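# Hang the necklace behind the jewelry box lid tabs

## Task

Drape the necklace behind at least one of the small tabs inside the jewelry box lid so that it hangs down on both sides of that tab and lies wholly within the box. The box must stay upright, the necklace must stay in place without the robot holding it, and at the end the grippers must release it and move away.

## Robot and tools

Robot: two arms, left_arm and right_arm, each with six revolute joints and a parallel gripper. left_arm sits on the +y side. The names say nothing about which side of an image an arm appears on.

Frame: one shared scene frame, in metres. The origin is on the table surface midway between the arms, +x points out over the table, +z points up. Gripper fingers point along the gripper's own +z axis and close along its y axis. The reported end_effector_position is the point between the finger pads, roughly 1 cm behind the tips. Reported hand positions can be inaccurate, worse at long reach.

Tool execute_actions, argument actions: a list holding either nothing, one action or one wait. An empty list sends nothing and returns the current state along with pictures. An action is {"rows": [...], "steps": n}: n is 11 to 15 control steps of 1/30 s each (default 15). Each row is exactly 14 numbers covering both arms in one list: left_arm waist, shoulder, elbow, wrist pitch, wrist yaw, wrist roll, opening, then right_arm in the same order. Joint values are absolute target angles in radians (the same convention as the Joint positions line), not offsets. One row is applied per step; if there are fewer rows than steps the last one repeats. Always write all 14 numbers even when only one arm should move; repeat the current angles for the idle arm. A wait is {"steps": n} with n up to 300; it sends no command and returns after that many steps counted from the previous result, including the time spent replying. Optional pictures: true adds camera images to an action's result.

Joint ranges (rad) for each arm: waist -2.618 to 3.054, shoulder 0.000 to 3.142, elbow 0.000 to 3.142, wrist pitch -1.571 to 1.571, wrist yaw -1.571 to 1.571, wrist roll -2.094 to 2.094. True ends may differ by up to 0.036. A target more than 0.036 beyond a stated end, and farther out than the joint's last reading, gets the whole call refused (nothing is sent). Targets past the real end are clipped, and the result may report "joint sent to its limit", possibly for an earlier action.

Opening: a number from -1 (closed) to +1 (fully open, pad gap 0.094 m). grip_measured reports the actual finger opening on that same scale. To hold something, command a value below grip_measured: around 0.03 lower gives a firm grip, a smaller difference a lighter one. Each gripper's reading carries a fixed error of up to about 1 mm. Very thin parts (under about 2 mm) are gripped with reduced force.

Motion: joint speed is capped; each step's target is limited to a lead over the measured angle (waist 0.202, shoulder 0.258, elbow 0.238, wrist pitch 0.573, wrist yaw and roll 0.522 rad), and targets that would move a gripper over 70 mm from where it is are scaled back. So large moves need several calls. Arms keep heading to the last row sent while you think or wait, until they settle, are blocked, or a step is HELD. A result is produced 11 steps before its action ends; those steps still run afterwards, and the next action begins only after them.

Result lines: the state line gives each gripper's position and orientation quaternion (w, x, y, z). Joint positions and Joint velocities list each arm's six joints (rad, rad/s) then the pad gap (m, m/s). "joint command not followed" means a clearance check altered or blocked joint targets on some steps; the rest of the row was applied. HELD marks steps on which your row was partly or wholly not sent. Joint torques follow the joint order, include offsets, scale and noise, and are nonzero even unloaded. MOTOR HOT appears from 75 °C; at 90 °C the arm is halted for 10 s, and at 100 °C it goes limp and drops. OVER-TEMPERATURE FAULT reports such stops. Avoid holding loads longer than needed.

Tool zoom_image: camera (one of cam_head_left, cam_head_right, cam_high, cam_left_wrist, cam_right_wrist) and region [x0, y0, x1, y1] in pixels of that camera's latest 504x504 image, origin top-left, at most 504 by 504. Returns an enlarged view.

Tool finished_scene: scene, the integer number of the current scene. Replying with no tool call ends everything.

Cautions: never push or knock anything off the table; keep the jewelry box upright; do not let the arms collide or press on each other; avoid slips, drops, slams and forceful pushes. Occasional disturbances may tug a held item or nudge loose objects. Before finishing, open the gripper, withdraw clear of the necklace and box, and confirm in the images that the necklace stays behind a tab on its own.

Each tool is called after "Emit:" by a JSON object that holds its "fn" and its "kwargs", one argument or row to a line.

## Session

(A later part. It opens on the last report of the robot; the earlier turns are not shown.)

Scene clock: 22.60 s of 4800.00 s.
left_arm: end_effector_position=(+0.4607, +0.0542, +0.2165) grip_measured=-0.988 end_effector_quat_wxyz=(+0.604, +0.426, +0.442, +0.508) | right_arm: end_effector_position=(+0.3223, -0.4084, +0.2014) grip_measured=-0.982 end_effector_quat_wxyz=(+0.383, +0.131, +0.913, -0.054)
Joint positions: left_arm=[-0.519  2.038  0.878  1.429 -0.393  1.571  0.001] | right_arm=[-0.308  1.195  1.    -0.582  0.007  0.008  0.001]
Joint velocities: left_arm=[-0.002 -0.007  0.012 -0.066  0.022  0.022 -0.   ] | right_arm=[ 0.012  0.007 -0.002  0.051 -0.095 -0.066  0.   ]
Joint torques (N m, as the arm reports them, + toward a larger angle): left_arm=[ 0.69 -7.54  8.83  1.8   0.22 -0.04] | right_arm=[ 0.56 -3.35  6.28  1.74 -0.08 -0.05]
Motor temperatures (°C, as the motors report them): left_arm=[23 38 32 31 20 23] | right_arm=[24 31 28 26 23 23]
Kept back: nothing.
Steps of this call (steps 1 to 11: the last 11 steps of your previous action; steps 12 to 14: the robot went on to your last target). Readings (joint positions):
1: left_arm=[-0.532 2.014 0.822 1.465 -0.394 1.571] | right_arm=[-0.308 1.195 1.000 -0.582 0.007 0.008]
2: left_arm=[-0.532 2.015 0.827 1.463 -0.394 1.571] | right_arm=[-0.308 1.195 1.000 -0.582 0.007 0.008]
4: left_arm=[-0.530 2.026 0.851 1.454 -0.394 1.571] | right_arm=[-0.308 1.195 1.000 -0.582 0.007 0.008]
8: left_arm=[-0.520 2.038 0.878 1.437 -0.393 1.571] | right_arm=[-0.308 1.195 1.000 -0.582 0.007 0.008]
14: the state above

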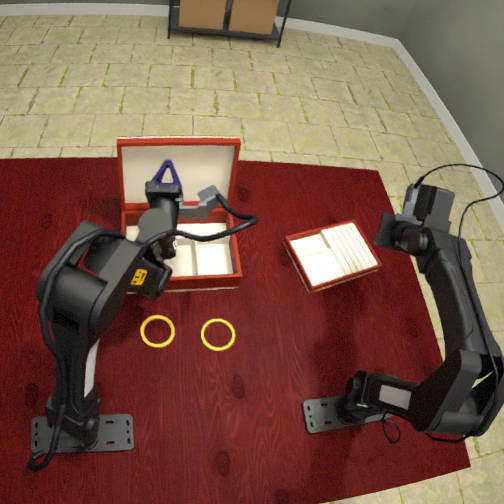

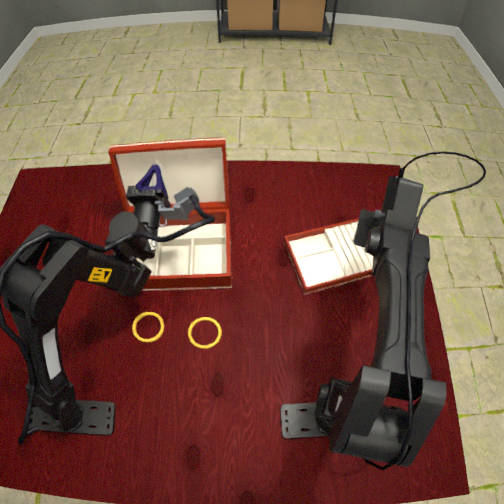

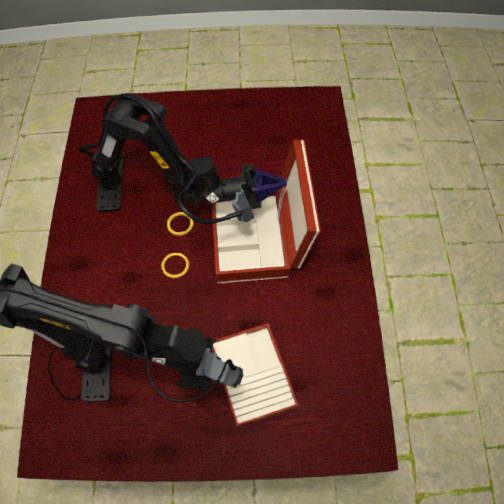

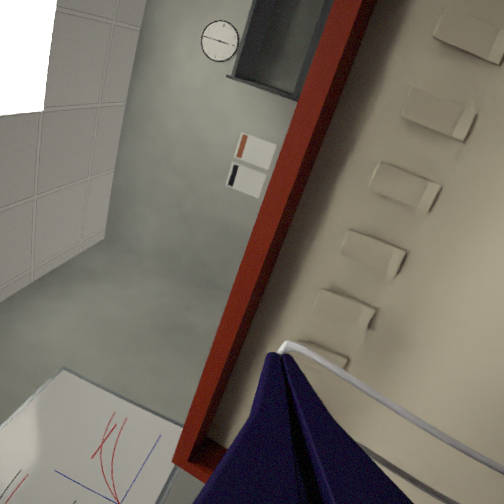

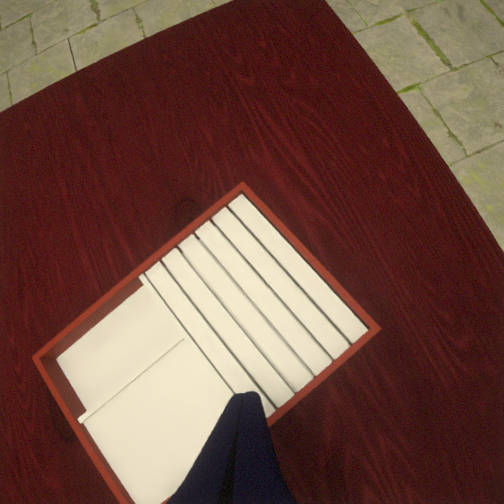

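Emit:
{"fn": "execute_actions", "kwargs": {
  "actions": [
    {"rows":[[-0.505,2.055,0.94,1.40,-0.385,1.57,-1,-0.3,1.2,1.0,-0.6,0,0,-1],[-0.505,2.055,0.94,1.40,-0.385,1.57,-1,-0.3,1.2,1.0,-0.6,0,0,-1],[-0.505,2.055,0.94,1.40,-0.385,1.57,-1,-0.3,1.2,1.0,-0.6,0,0,-1],[-0.495,2.075,0.98,1.365,-0.385,1.57,-1,-0.3,1.2,1.0,-0.6,0,0,-1]],"steps":12}
  ]
}}

Emit:
{"fn": "execute_actions", "kwargs": {
  "actions": [
    {"steps":14}
  ],
  "pictures": true
}}

Emit:
{"fn": "zoom_image", "kwargs": {
  "camera": "cam_head_right",
  "region": [110,130,230,250]
}}

Scene clock: 23.43 s of 4800.00 s.
left_arm: end_effector_position=(+0.4614, +0.0538, +0.2166) grip_measured=-0.988 end_effector_quat_wxyz=(+0.604, +0.426, +0.442, +0.508) | right_arm: end_effector_position=(+0.3223, -0.4084, +0.2014) grip_measured=-0.982 end_effector_quat_wxyz=(+0.383, +0.131, +0.913, -0.054)
Joint positions: left_arm=[-0.519  2.038  0.882  1.425 -0.393  1.571  0.001] | right_arm=[-0.308  1.195  1.    -0.582  0.007  0.008  0.001]
Joint velocities: left_arm=[ 0.007  0.066  0.178 -0.095 -0.022  0.066 -0.   ] | right_arm=[-0.017  0.007 -0.002 -0.022  0.037  0.022 -0.002]
Joint torques (N m, as the arm reports them, + toward a larger angle): left_arm=[ 1.14 -7.81 10.7   1.94  0.21 -0.06] | right_arm=[ 0.77 -3.22  6.3   1.75 -0.15 -0.11]
Motor temperatures (°C, as the motors report them): left_arm=[23 38 32 31 20 23] | right_arm=[24 31 28 26 23 23]
Steps of this call (steps 1 to 24: the robot went on to your last target; step 25: the first step of this action). Readings (joint positions):
25: the state above

Scene clock: 23.90 s of 4800.00 s.
left_arm: end_effector_position=(+0.4766, +0.0550, +0.2271) grip_measured=-0.988 end_effector_quat_wxyz=(+0.605, +0.417, +0.443, +0.513) | right_arm: end_effector_position=(+0.3223, -0.4084, +0.2014) grip_measured=-0.982 end_effector_quat_wxyz=(+0.383, +0.131, +0.913, -0.054)
Joint positions: left_arm=[-0.504  2.055  0.955  1.384 -0.392  1.571  0.001] | right_arm=[-0.308  1.195  1.    -0.582  0.007  0.008  0.001]
Joint velocities: left_arm=[ 0.002 -0.012  0.007 -0.037 -0.007 -0.007  0.   ] | right_arm=[-0.007 -0.017  0.002 -0.081  0.007 -0.11  -0.001]
Joint torques (N m, as the arm reports them, + toward a larger angle): left_arm=[ 0.63 -7.76  9.06  1.79  0.22 -0.03] | right_arm=[ 0.76 -3.35  6.22  1.74 -0.06 -0.11]
Motor temperatures (°C, as the motors report them): left_arm=[23 38 32 31 20 23] | right_arm=[24 31 29 26 23 23]
Kept back: nothing.
Steps of this call (steps 1 to 11: the last 11 steps of your previous action; steps 12 to 14: the robot went on to your last target). Readings (joint positions):
1: left_arm=[-0.519 2.040 0.891 1.421 -0.393 1.571] | right_arm=[-0.308 1.195 1.000 -0.582 0.007 0.008]
2: left_arm=[-0.519 2.041 0.900 1.418 -0.393 1.571] | right_arm=[-0.308 1.195 1.000 -0.582 0.007 0.008]
4: left_arm=[-0.516 2.049 0.928 1.409 -0.393 1.571] | right_arm=[-0.308 1.195 1.000 -0.582 0.007 0.008]
8: left_arm=[-0.506 2.055 0.955 1.394 -0.392 1.571] | right_arm=[-0.308 1.195 1.000 -0.582 0.007 0.008]
14: the state above

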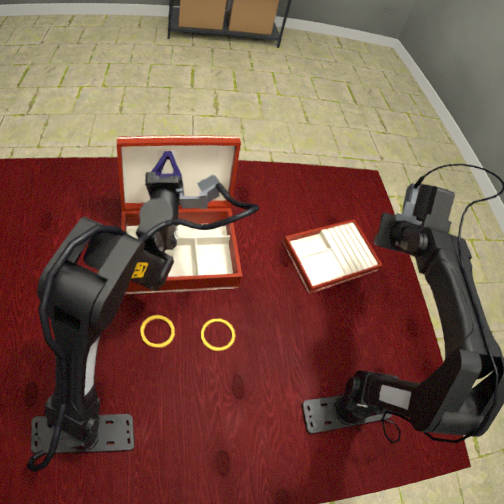

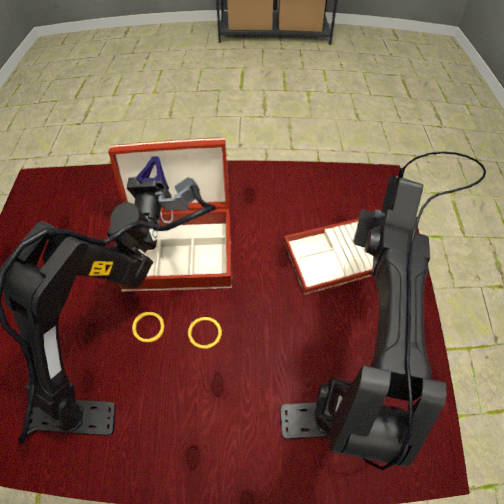

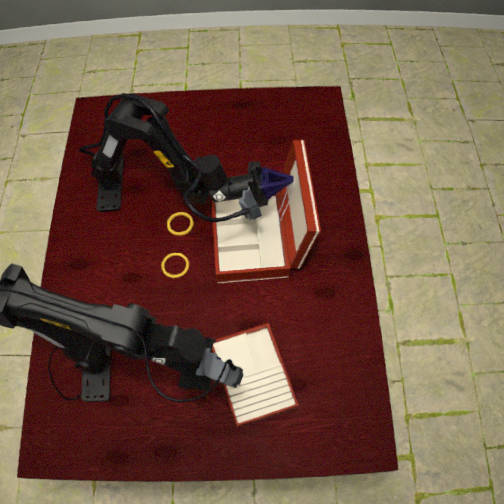

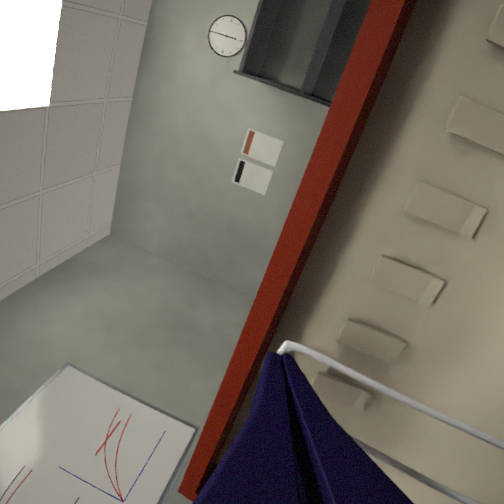

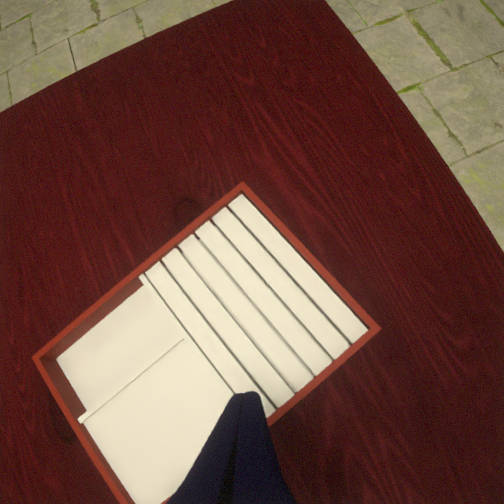

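Region (110, 130, 230, 250) of cam_head_right's 504x504 image, scaled by 4.200, with more detail than that image has.

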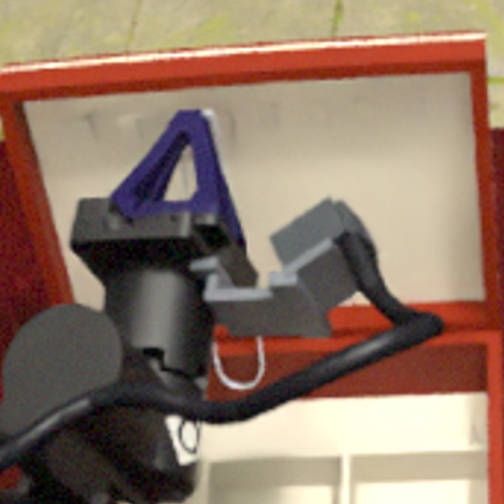

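Emit:
{"fn": "execute_actions", "kwargs": {
  "actions": [
    {"rows":[[-0.477,2.088,0.96,1.375,-0.385,1.57,-1,-0.3,1.2,1.0,-0.6,0,0,-1]],"steps":12}
  ]
}}

Emit:
{"fn": "execute_actions", "kwargs": {
  "actions": [
    {"steps":14}
  ],
  "pictures": true
}}

Emit:
{"fn": "zoom_image", "kwargs": {
  "camera": "cam_head_right",
  "region": [120,140,200,200]
}}

Scene clock: 25.50 s of 4800.00 s.
left_arm: end_effector_position=(+0.4772, +0.0556, +0.2257) grip_measured=-0.988 end_effector_quat_wxyz=(+0.604, +0.419, +0.444, +0.513) | right_arm: end_effector_position=(+0.3223, -0.4084, +0.2014) grip_measured=-0.982 end_effector_quat_wxyz=(+0.383, +0.131, +0.913, -0.054)
Joint positions: left_arm=[-0.502  2.057  0.955  1.382 -0.392  1.571  0.001] | right_arm=[-0.308  1.195  1.    -0.582  0.007  0.008  0.001]
Joint velocities: left_arm=[ 0.017  0.051 -0.002  0.051 -0.007 -0.022  0.001] | right_arm=[-0.007  0.012  0.012  0.066  0.007 -0.007  0.   ]
Joint torques (N m, as the arm reports them, + toward a larger angle): left_arm=[ 1.82 -7.23  7.32  1.82  0.14 -0.06] | right_arm=[ 0.65 -3.19  6.19  1.76 -0.11 -0.08]
Motor temperatures (°C, as the motors report them): left_arm=[23 38 32 31 20 23] | right_arm=[24 31 29 26 23 23]
Steps of this call (steps 1 to 30: the robot went on to your last target; steps 31 to 47: nothing new was sent; step 48: the first step of this action). Readings (joint positions):
48: the state above

Scene clock: 25.97 s of 4800.00 s.
left_arm: end_effector_position=(+0.4818, +0.0636, +0.2164) grip_measured=-0.988 end_effector_quat_wxyz=(+0.594, +0.422, +0.450, +0.517) | right_arm: end_effector_position=(+0.3223, -0.4084, +0.2014) grip_measured=-0.982 end_effector_quat_wxyz=(+0.383, +0.131, +0.913, -0.054)
Joint positions: left_arm=[-0.485  2.075  0.955  1.382 -0.391  1.571  0.001] | right_arm=[-0.308  1.195  1.    -0.582  0.007  0.008  0.001]
Joint velocities: left_arm=[-0.002  0.007  0.007  0.022  0.022  0.007 -0.001] | right_arm=[-0.012 -0.002 -0.012 -0.037  0.007 -0.022  0.001]
Joint torques (N m, as the arm reports them, + toward a larger angle): left_arm=[ 0.59 -8.33  7.26  1.9   0.17 -0.05] | right_arm=[ 0.71 -3.22  6.2   1.68 -0.11 -0.09]
Motor temperatures (°C, as the motors report them): left_arm=[23 39 32 31 20 23] | right_arm=[24 31 29 26 23 23]
Kept back: nothing.
Steps of this call (steps 1 to 11: the last 11 steps of your previous action; steps 12 to 14: the robot went on to your last target). Readings (joint positions):
1: left_arm=[-0.500 2.059 0.955 1.382 -0.391 1.571] | right_arm=[-0.308 1.195 1.000 -0.582 0.007 0.008]
2: left_arm=[-0.497 2.062 0.955 1.382 -0.391 1.571] | right_arm=[-0.308 1.195 1.000 -0.582 0.007 0.008]
4: left_arm=[-0.490 2.070 0.955 1.382 -0.391 1.571] | right_arm=[-0.308 1.195 1.000 -0.582 0.007 0.008]
8: left_arm=[-0.485 2.075 0.955 1.382 -0.391 1.571] | right_arm=[-0.308 1.195 1.000 -0.582 0.007 0.008]
14: the state above

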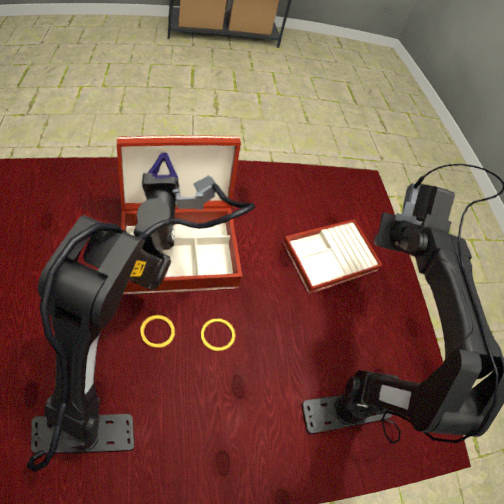

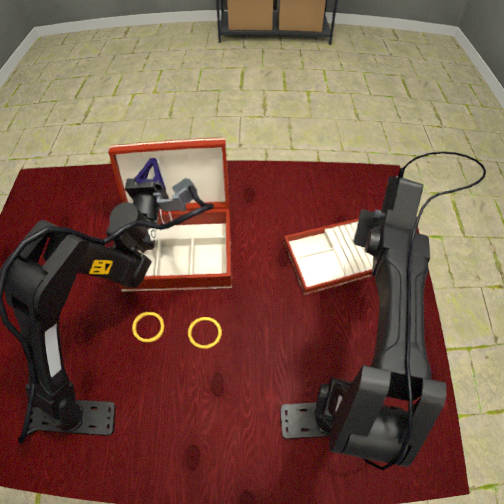

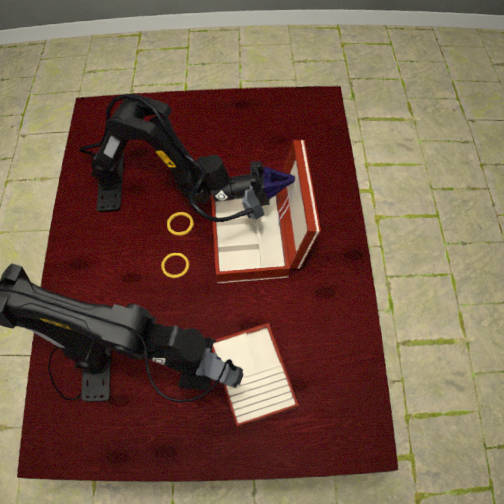

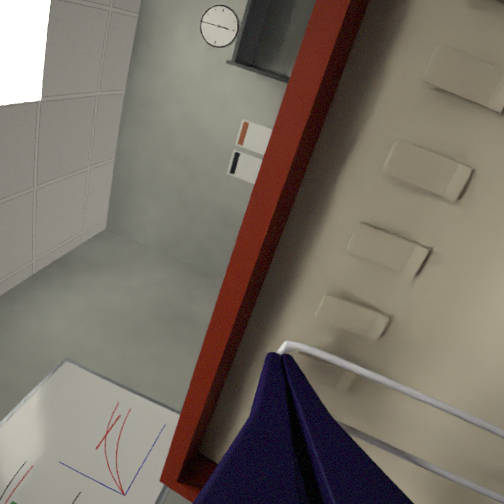

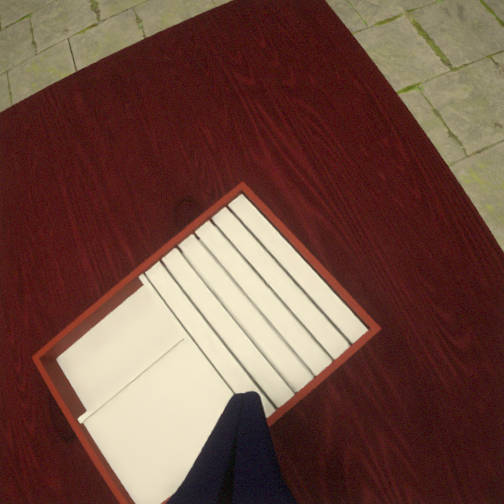

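Region (120, 140, 200, 200) of cam_head_right's 504x504 image, scaled by 6.300, with more detail than that image has; it fills the top 378 rows of this view, and the rest is white.

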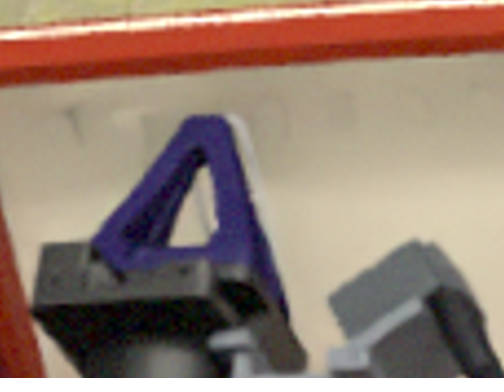

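Emit:
{"fn": "execute_actions", "kwargs": {
  "actions": [
    {"rows":[[-0.475,2.088,0.99,1.365,-0.385,1.57,-1,-0.3,1.2,1.0,-0.6,0,0,-1],[-0.475,2.088,1.0,1.36,-0.385,1.57,-1,-0.3,1.2,1.0,-0.6,0,0,-1],[-0.47,2.095,1.01,1.35,-0.385,1.57,-1,-0.3,1.2,1.0,-0.6,0,0,-1],[-0.46,2.105,1.035,1.335,-0.385,1.57,-1,-0.3,1.2,1.0,-0.6,0,0,-1]],"steps":12}
  ]
}}

Emit:
{"fn": "execute_actions", "kwargs": {
  "actions": [
    {"steps":14}
  ],
  "pictures": true
}}

Emit:
{"fn": "zoom_image", "kwargs": {
  "camera": "cam_head_right",
  "region": [120,140,200,200]
}}

Scene clock: 29.33 s of 4800.00 s.
left_arm: end_effector_position=(+0.4818, +0.0636, +0.2163) grip_measured=-0.988 end_effector_quat_wxyz=(+0.594, +0.422, +0.450, +0.517) | right_arm: end_effector_position=(+0.3223, -0.4084, +0.2014) grip_measured=-0.982 end_effector_quat_wxyz=(+0.383, +0.131, +0.913, -0.054)
Joint positions: left_arm=[-0.485  2.075  0.955  1.382 -0.391  1.571  0.001] | right_arm=[-0.308  1.195  1.    -0.582  0.007  0.008  0.001]
Joint velocities: left_arm=[0.002 0.007 0.017 0.037 0.022 0.022 0.   ] | right_arm=[ 0.002  0.022  0.002  0.051 -0.066  0.007 -0.002]
Joint torques (N m, as the arm reports them, + toward a larger angle): left_arm=[ 0.77 -8.35  9.78  1.81  0.18 -0.05] | right_arm=[ 0.66 -3.23  6.23  1.73 -0.1  -0.08]
Motor temperatures (°C, as the motors report them): left_arm=[23 39 32 31 20 23] | right_arm=[24 30 29 26 23 23]
Steps of this call (steps 1 to 30: the robot went on to your last target; steps 31 to 100: nothing new was sent; step 101: the first step of this action). Readings (joint positions):
101: the state above

Scene clock: 29.80 s of 4800.00 s.
left_arm: end_effector_position=(+0.4936, +0.0681, +0.2244) grip_measured=-0.988 end_effector_quat_wxyz=(+0.593, +0.413, +0.451, +0.523) | right_arm: end_effector_position=(+0.3223, -0.4084, +0.2014) grip_measured=-0.982 end_effector_quat_wxyz=(+0.383, +0.131, +0.913, -0.054)
Joint positions: left_arm=[-0.468  2.088  1.009  1.354 -0.391  1.571  0.001] | right_arm=[-0.308  1.195  1.    -0.582  0.007  0.008  0.001]
Joint velocities: left_arm=[ 0.012  0.017 -0.037  0.022 -0.037 -0.066 -0.   ] | right_arm=[-0.007  0.002 -0.007 -0.037 -0.007 -0.022  0.   ]
Joint torques (N m, as the arm reports them, + toward a larger angle): left_arm=[ 0.65 -8.26  9.24  1.82  0.18 -0.04] | right_arm=[ 0.84 -3.34  6.31  1.75 -0.12 -0.08]
Motor temperatures (°C, as the motors report them): left_arm=[23 39 32 31 20 23] | right_arm=[24 30 29 26 23 23]
Kept back: nothing.
Steps of this call (steps 1 to 11: the last 11 steps of your previous action; steps 12 to 14: the robot went on to your last target). Readings (joint positions):
1: left_arm=[-0.485 2.075 0.957 1.381 -0.391 1.571] | right_arm=[-0.308 1.195 1.000 -0.582 0.007 0.008]
2: left_arm=[-0.485 2.076 0.962 1.377 -0.391 1.571] | right_arm=[-0.308 1.195 1.000 -0.582 0.007 0.008]
4: left_arm=[-0.482 2.083 0.986 1.368 -0.391 1.571] | right_arm=[-0.308 1.195 1.000 -0.582 0.007 0.008]
8: left_arm=[-0.470 2.088 1.009 1.360 -0.391 1.571] | right_arm=[-0.308 1.195 1.000 -0.582 0.007 0.008]
14: the state above

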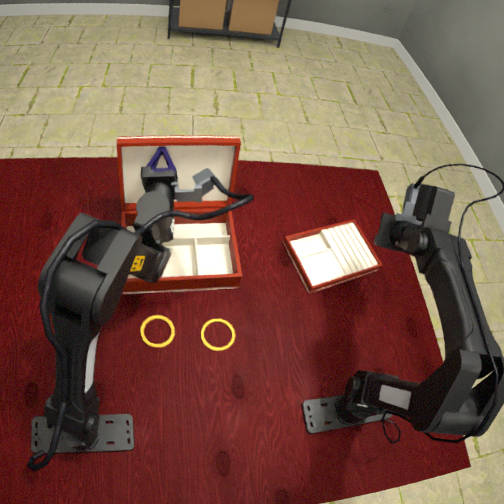

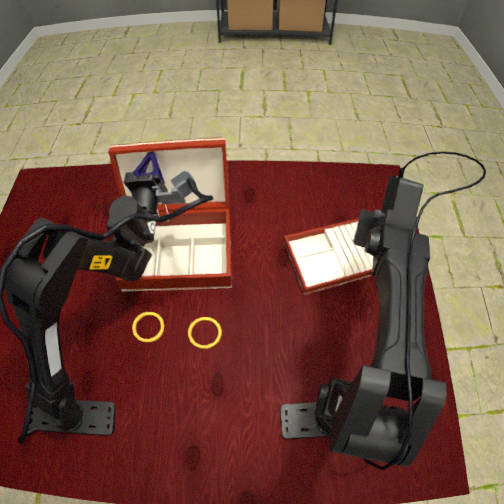

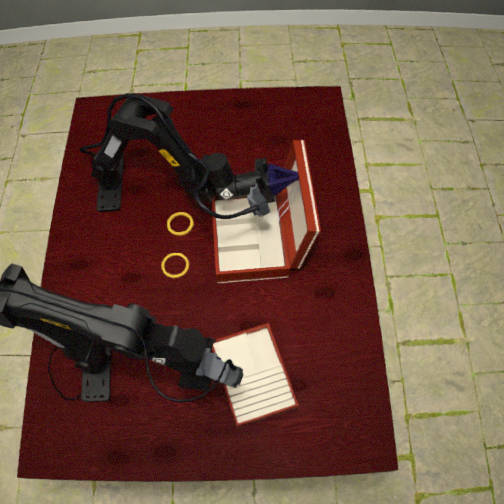

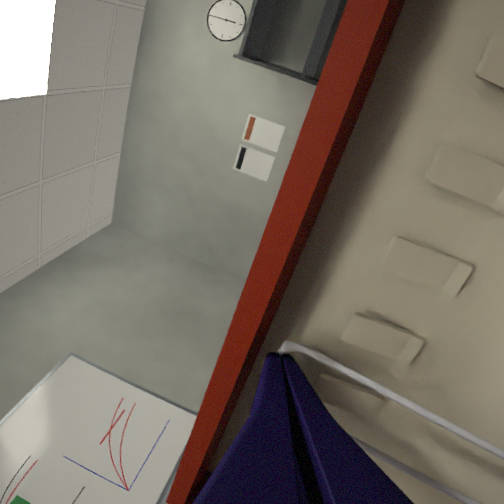

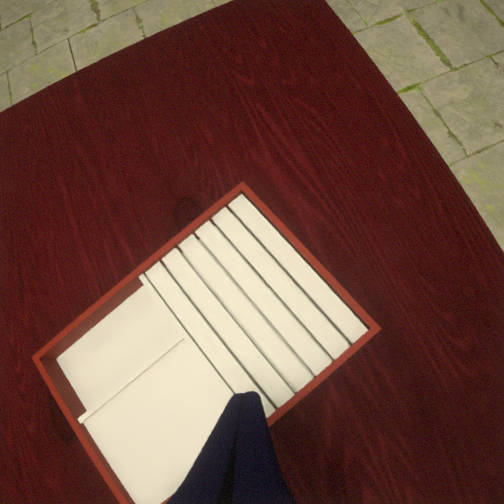

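Region (120, 140, 200, 200) of cam_head_right's 504x504 image, scaled by 6.300, with more detail than that image has; it fills the top 378 rows of this view, and the rest is white.

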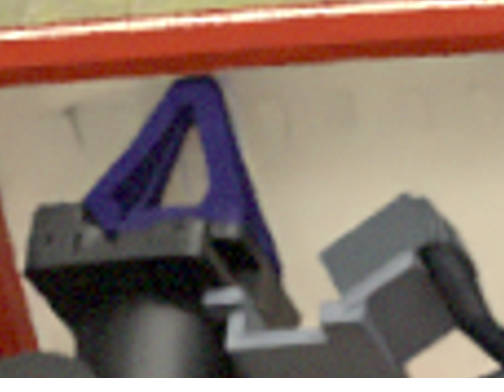

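Emit:
{"fn": "execute_actions", "kwargs": {
  "actions": [
    {"rows":[[-0.455,2.11,1.045,1.335,-0.385,1.57,-1,-0.3,1.2,1.0,-0.6,0,0,-1],[-0.455,2.115,1.05,1.33,-0.385,1.57,-1,-0.3,1.2,1.0,-0.6,0,0,-1],[-0.45,2.12,1.06,1.325,-0.385,1.57,-1,-0.3,1.2,1.0,-0.6,0,0,-1],[-0.445,2.125,1.07,1.32,-0.385,1.57,-1,-0.3,1.2,1.0,-0.6,0,0,-1]],"steps":12}
  ]
}}

Emit:
{"fn": "execute_actions", "kwargs": {
  "actions": [
    {"steps":14}
  ],
  "pictures": true
}}

Emit:
{"fn": "zoom_image", "kwargs": {
  "camera": "cam_left_wrist",
  "region": [220,250,470,500]
}}

Scene clock: 30.57 s of 4800.00 s.
left_arm: end_effector_position=(+0.4937, +0.0681, +0.2239) grip_measured=-0.988 end_effector_quat_wxyz=(+0.593, +0.414, +0.452, +0.523) | right_arm: end_effector_position=(+0.3223, -0.4084, +0.2014) grip_measured=-0.982 end_effector_quat_wxyz=(+0.383, +0.131, +0.913, -0.054)
Joint positions: left_arm=[-0.468  2.088  1.009  1.352 -0.391  1.571  0.001] | right_arm=[-0.308  1.195  1.    -0.582  0.007  0.008  0.001]
Joint velocities: left_arm=[-0.007 -0.012 -0.012 -0.022 -0.051 -0.066 -0.   ] | right_arm=[ 0.007 -0.002 -0.007 -0.007  0.022 -0.007  0.   ]
Joint torques (N m, as the arm reports them, + toward a larger angle): left_arm=[ 1.   -7.91 10.09  1.8   0.18 -0.05] | right_arm=[ 0.63 -3.21  6.23  1.67 -0.16 -0.1 ]
Motor temperatures (°C, as the motors report them): left_arm=[23 40 32 31 20 23] | right_arm=[24 30 29 26 23 23]
Steps of this call (steps 1 to 22: the robot went on to your last target; step 23: the first step of this action). Readings (joint positions):
23: the state above

Scene clock: 31.03 s of 4800.00 s.
left_arm: end_effector_position=(+0.5025, +0.0727, +0.2222) grip_measured=-0.988 end_effector_quat_wxyz=(+0.588, +0.412, +0.455, +0.527) | right_arm: end_effector_position=(+0.3223, -0.4084, +0.2014) grip_measured=-0.982 end_effector_quat_wxyz=(+0.383, +0.131, +0.913, -0.054)
Joint positions: left_arm=[-0.454  2.109  1.041  1.337 -0.391  1.571  0.001] | right_arm=[-0.308  1.195  1.    -0.582  0.007  0.008  0.001]
Joint velocities: left_arm=[-0.002 -0.022  0.007  0.007  0.007  0.022  0.001] | right_arm=[-0.002  0.017 -0.007 -0.022 -0.007 -0.022  0.   ]
Joint torques (N m, as the arm reports them, + toward a larger angle): left_arm=[ 0.75 -8.62  9.53  1.78  0.2  -0.05] | right_arm=[ 0.69 -3.36  6.31  1.73 -0.13 -0.06]
Motor temperatures (°C, as the motors report them): left_arm=[23 40 32 31 20 23] | right_arm=[24 30 29 26 23 23]
Kept back: nothing.
Steps of this call (steps 1 to 11: the last 11 steps of your previous action; steps 12 to 14: the robot went on to your last target). Readings (joint positions):
1: left_arm=[-0.468 2.089 1.010 1.351 -0.391 1.571] | right_arm=[-0.308 1.195 1.000 -0.582 0.007 0.008]
2: left_arm=[-0.467 2.092 1.015 1.351 -0.391 1.571] | right_arm=[-0.308 1.195 1.000 -0.582 0.007 0.008]
4: left_arm=[-0.464 2.102 1.032 1.346 -0.391 1.571] | right_arm=[-0.308 1.195 1.000 -0.582 0.007 0.008]
8: left_arm=[-0.455 2.109 1.041 1.339 -0.391 1.571] | right_arm=[-0.308 1.195 1.000 -0.582 0.007 0.008]
14: the state above

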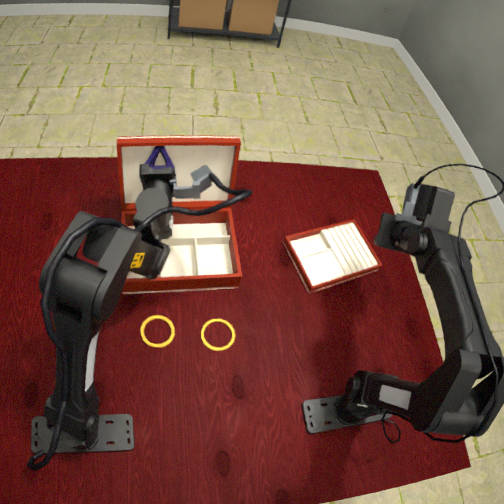

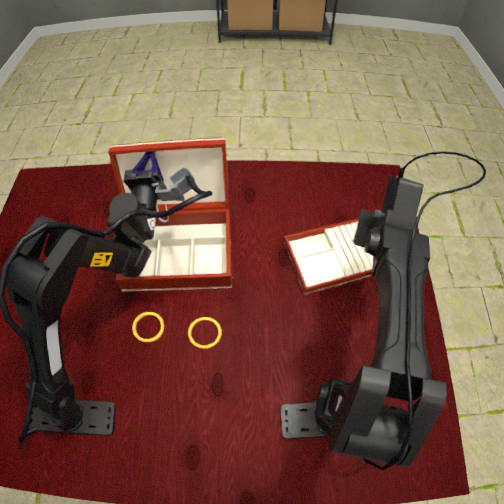

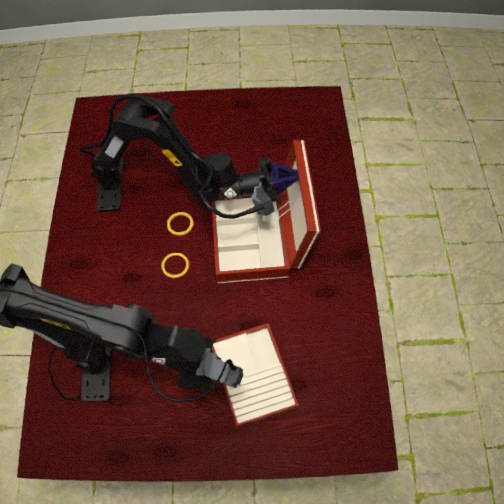

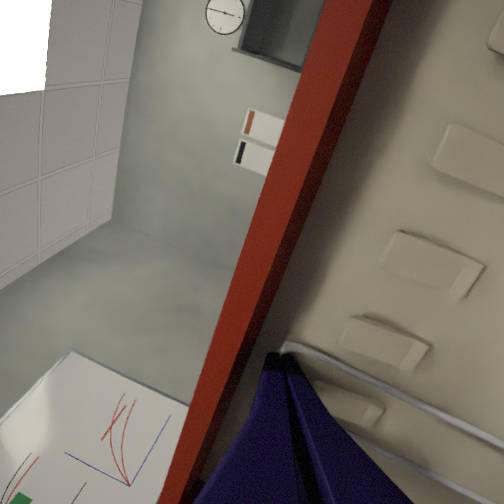

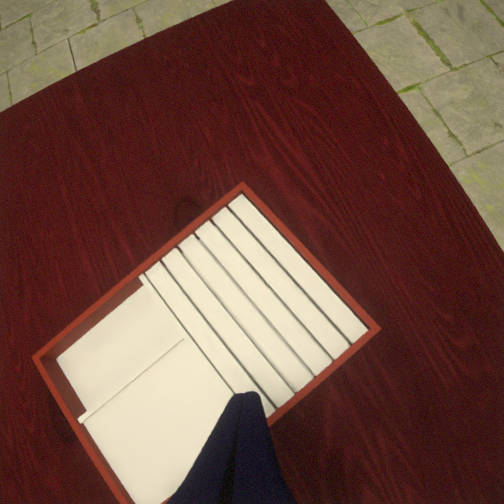

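Region (220, 250, 470, 500) of cam_left_wrist's 504x504 image, scaled by 2.016, with more detail than that image has.

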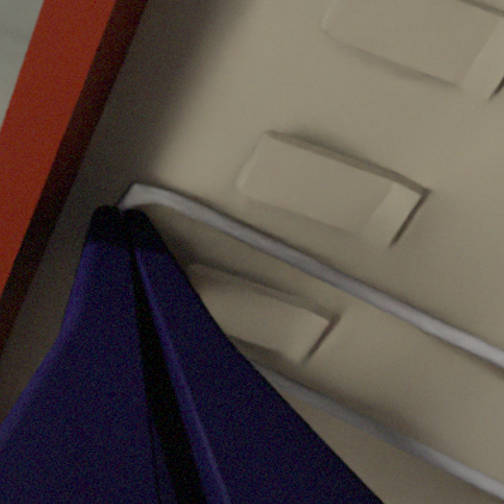

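Emit:
{"fn": "execute_actions", "kwargs": {
  "actions": [
    {"rows":[[-0.44,2.13,1.075,1.32,-0.385,1.57,-1,-0.3,1.2,1.0,-0.6,0,0,-1],[-0.44,2.135,1.085,1.31,-0.385,1.57,-1,-0.3,1.2,1.0,-0.6,0,0,-1],[-0.435,2.14,1.095,1.305,-0.385,1.57,-1,-0.3,1.2,1.0,-0.6,0,0,-1]],"steps":12}
  ]
}}

Emit:
{"fn": "execute_actions", "kwargs": {
  "actions": [
    {"steps":14}
  ],
  "pictures": true
}}

Emit:
{"fn": "zoom_image", "kwargs": {
  "camera": "cam_left_wrist",
  "region": [220,250,470,500]
}}

Emit:
{"fn": "zoom_image", "kwargs": {
  "camera": "cam_high",
  "region": [260,140,330,230]
}}

Scene clock: 32.00 s of 4800.00 s.
left_arm: end_effector_position=(+0.5025, +0.0727, +0.2221) grip_measured=-0.988 end_effector_quat_wxyz=(+0.588, +0.412, +0.455, +0.527) | right_arm: end_effector_position=(+0.3223, -0.4084, +0.2014) grip_measured=-0.982 end_effector_quat_wxyz=(+0.383, +0.131, +0.913, -0.054)
Joint positions: left_arm=[-0.454  2.109  1.041  1.337 -0.391  1.571  0.001] | right_arm=[-0.308  1.195  1.    -0.582  0.007  0.008  0.001]
Joint velocities: left_arm=[-0.012 -0.002 -0.002 -0.081  0.037 -0.037 -0.   ] | right_arm=[-0.017 -0.007  0.012 -0.022 -0.051  0.081 -0.   ]
Joint torques (N m, as the arm reports them, + toward a larger angle): left_arm=[ 1.06 -8.23  9.95  1.8   0.19 -0.05] | right_arm=[ 0.59 -3.19  6.24  1.72 -0.11 -0.09]
Motor temperatures (°C, as the motors report them): left_arm=[23 40 33 31 20 23] | right_arm=[24 30 29 26 23 23]
Steps of this call (steps 1 to 28: the robot went on to your last target; step 29: the first step of this action). Readings (joint positions):
29: the state above

Scene clock: 32.47 s of 4800.00 s.
left_arm: end_effector_position=(+0.5074, +0.0727, +0.2229) grip_measured=-0.988 end_effector_quat_wxyz=(+0.588, +0.410, +0.455, +0.528) | right_arm: end_effector_position=(+0.3223, -0.4084, +0.2014) grip_measured=-0.982 end_effector_quat_wxyz=(+0.383, +0.131, +0.913, -0.054)
Joint positions: left_arm=[-0.45   2.122  1.065  1.33  -0.39   1.571  0.001] | right_arm=[-0.308  1.195  1.    -0.582  0.007  0.008  0.001]
Joint velocities: left_arm=[-0.017  0.002  0.007 -0.022 -0.022 -0.066  0.   ] | right_arm=[-0.007  0.007  0.002 -0.037 -0.007 -0.022 -0.   ]
Joint torques (N m, as the arm reports them, + toward a larger angle): left_arm=[ 1.14 -8.55  9.72  1.73  0.17 -0.05] | right_arm=[ 0.82 -3.28  6.42  1.71 -0.14 -0.1 ]
Motor temperatures (°C, as the motors report them): left_arm=[23 40 33 31 20 23] | right_arm=[24 30 29 26 23 23]
Kept back: nothing.
Steps of this call (steps 1 to 11: the last 11 steps of your previous action; steps 12 to 14: the robot went on to your last target). Readings (joint positions):
1: left_arm=[-0.454 2.110 1.043 1.336 -0.391 1.571] | right_arm=[-0.308 1.195 1.000 -0.582 0.007 0.008]
2: left_arm=[-0.453 2.113 1.049 1.335 -0.391 1.571] | right_arm=[-0.308 1.195 1.000 -0.582 0.007 0.008]
4: left_arm=[-0.451 2.120 1.060 1.332 -0.391 1.571] | right_arm=[-0.308 1.195 1.000 -0.582 0.007 0.008]
8: left_arm=[-0.450 2.122 1.065 1.330 -0.390 1.571] | right_arm=[-0.308 1.195 1.000 -0.582 0.007 0.008]
14: the state above

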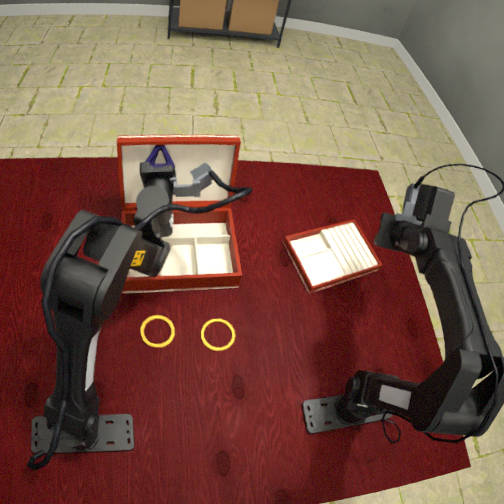

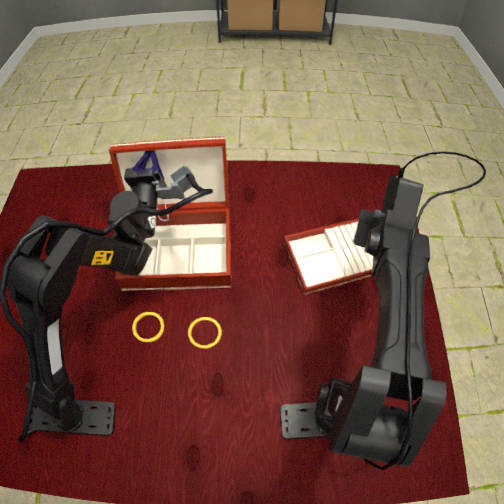

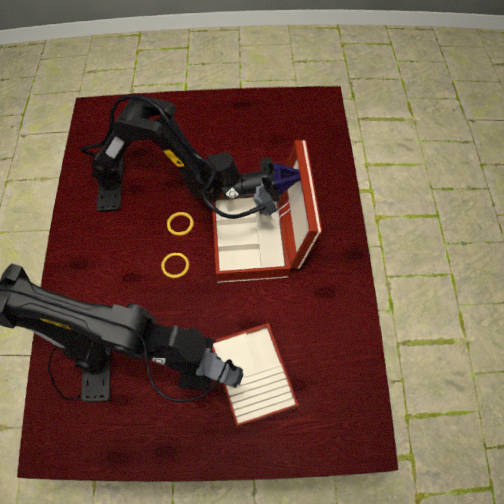

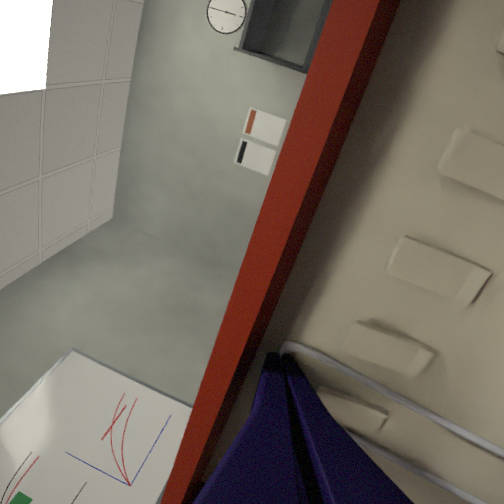

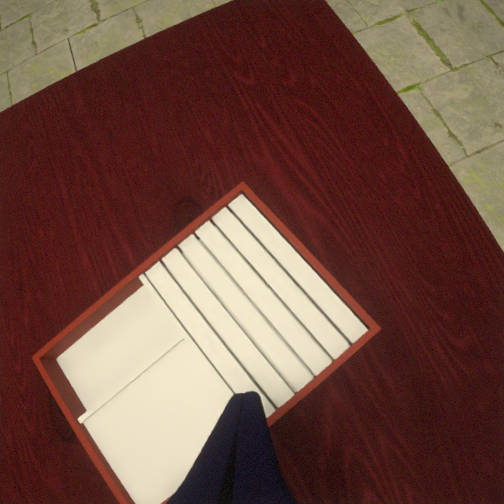

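Region (220, 250, 470, 500) of cam_left_wrist's 504x504 image, scaled by 2.016, with more detail than that image has.

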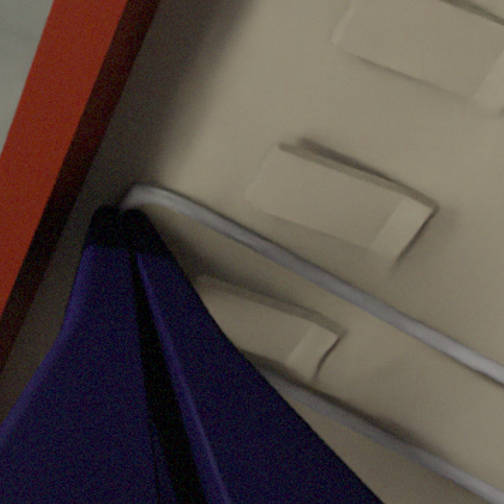

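Region (260, 140, 330, 230) of cam_high's 504x504 image, scaled by 5.600, with more detail than that image has.

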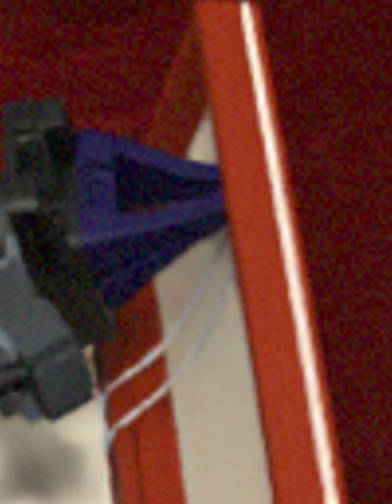

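Emit:
{"fn": "execute_actions", "kwargs": {
  "actions": [
    {"rows":[[-0.435,2.13,1.04,1.32,-0.385,1.57,-1,-0.3,1.2,1.0,-0.6,0,0,-1],[-0.43,2.13,1.04,1.32,-0.385,1.57,-1,-0.3,1.2,1.0,-0.6,0,0,-1],[-0.42,2.13,1.04,1.32,-0.385,1.57,-1,-0.3,1.2,1.0,-0.6,0,0,-1]],"steps":12}
  ]
}}

Emit:
{"fn": "execute_actions", "kwargs": {
  "actions": [
    {"steps":14}
  ],
  "pictures": true
}}

Emit:
{"fn": "zoom_image", "kwargs": {
  "camera": "cam_left_wrist",
  "region": [220,250,470,500]
}}

Scene clock: 33.33 s of 4800.00 s.
left_arm: end_effector_position=(+0.5074, +0.0727, +0.2229) grip_measured=-0.988 end_effector_quat_wxyz=(+0.588, +0.410, +0.455, +0.528) | right_arm: end_effector_position=(+0.3223, -0.4084, +0.2014) grip_measured=-0.982 end_effector_quat_wxyz=(+0.383, +0.131, +0.913, -0.054)
Joint positions: left_arm=[-0.45   2.122  1.065  1.33  -0.39   1.571  0.001] | right_arm=[-0.308  1.195  1.    -0.582  0.007  0.008  0.001]
Joint velocities: left_arm=[-0.002 -0.002  0.002  0.051 -0.037 -0.037  0.   ] | right_arm=[-0.017  0.012 -0.007  0.007  0.007 -0.037 -0.   ]
Joint torques (N m, as the arm reports them, + toward a larger angle): left_arm=[ 1.13 -9.32  5.01  1.86  0.16 -0.04] | right_arm=[ 0.65 -3.12  6.33  1.71 -0.1  -0.12]
Motor temperatures (°C, as the motors report them): left_arm=[23 40 33 32 20 23] | right_arm=[24 30 29 27 23 23]
Steps of this call (steps 1 to 25: the robot went on to your last target; step 26: the first step of this action). Readings (joint positions):
26: the state above

Scene clock: 33.80 s of 4800.00 s.
left_arm: end_effector_position=(+0.5100, +0.0816, +0.2229) grip_measured=-0.988 end_effector_quat_wxyz=(+0.584, +0.407, +0.458, +0.532) | right_arm: end_effector_position=(+0.3223, -0.4084, +0.2014) grip_measured=-0.982 end_effector_quat_wxyz=(+0.383, +0.131, +0.913, -0.054)
Joint positions: left_arm=[-0.433  2.122  1.065  1.33  -0.388  1.571  0.001] | right_arm=[-0.308  1.195  1.    -0.582  0.007  0.008  0.001]
Joint velocities: left_arm=[-0.017  0.007 -0.007  0.051 -0.007 -0.066 -0.001] | right_arm=[ 0.012  0.007 -0.002 -0.022 -0.081  0.022 -0.   ]
Joint torques (N m, as the arm reports them, + toward a larger angle): left_arm=[ 1.03 -9.29  5.04  1.86  0.14 -0.04] | right_arm=[ 0.55 -3.18  6.28  1.77 -0.12 -0.11]
Motor temperatures (°C, as the motors report them): left_arm=[23 40 33 32 20 23] | right_arm=[24 30 29 27 23 23]
Kept back: nothing.
Steps of this call (steps 1 to 11: the last 11 steps of your previous action; steps 12 to 14: the robot went on to your last target). Readings (joint positions):
1: left_arm=[-0.449 2.122 1.065 1.330 -0.390 1.571] | right_arm=[-0.308 1.195 1.000 -0.582 0.007 0.008]
2: left_arm=[-0.448 2.122 1.065 1.330 -0.389 1.571] | right_arm=[-0.308 1.195 1.000 -0.582 0.007 0.008]
4: left_arm=[-0.443 2.122 1.065 1.330 -0.388 1.571] | right_arm=[-0.308 1.195 1.000 -0.582 0.007 0.008]
8: left_arm=[-0.434 2.122 1.065 1.330 -0.388 1.571] | right_arm=[-0.308 1.195 1.000 -0.582 0.007 0.008]
14: the state above

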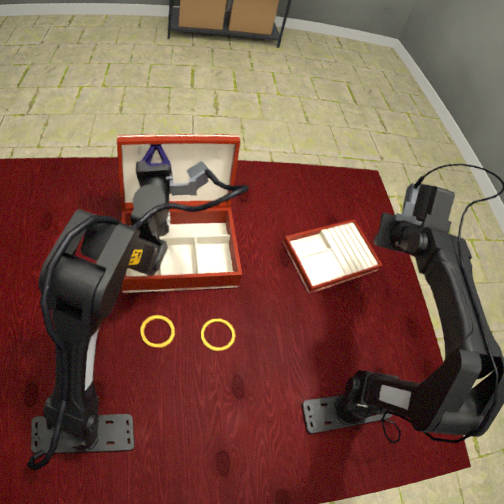

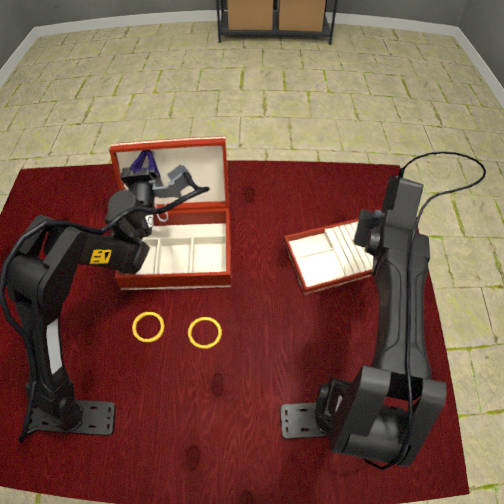

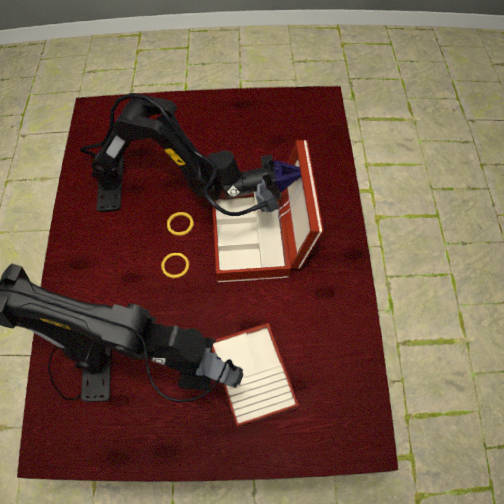

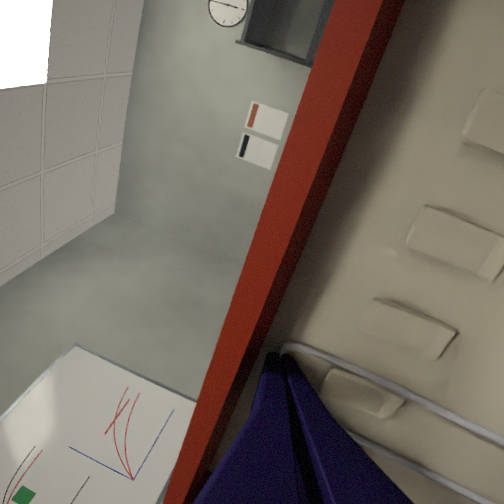

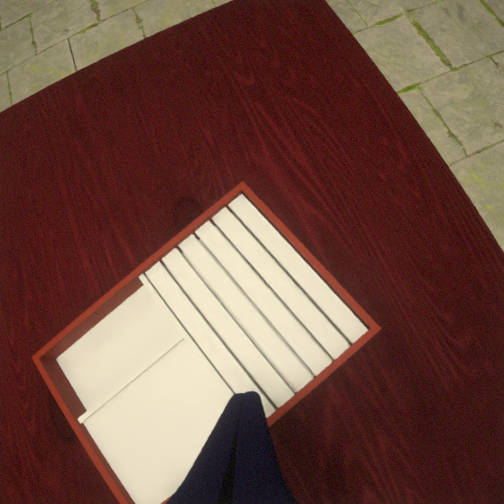

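Region (220, 250, 470, 500) of cam_left_wrist's 504x504 image, scaled by 2.016, with more detail than that image has.

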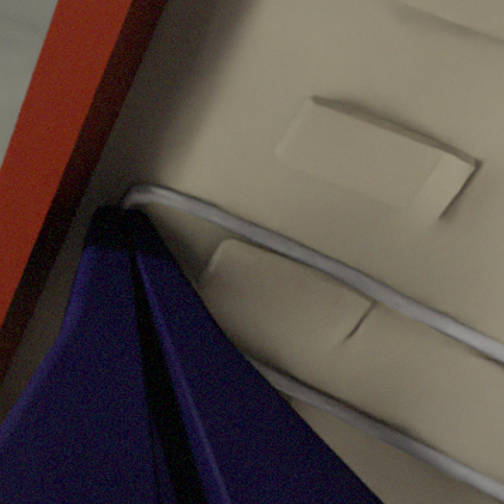

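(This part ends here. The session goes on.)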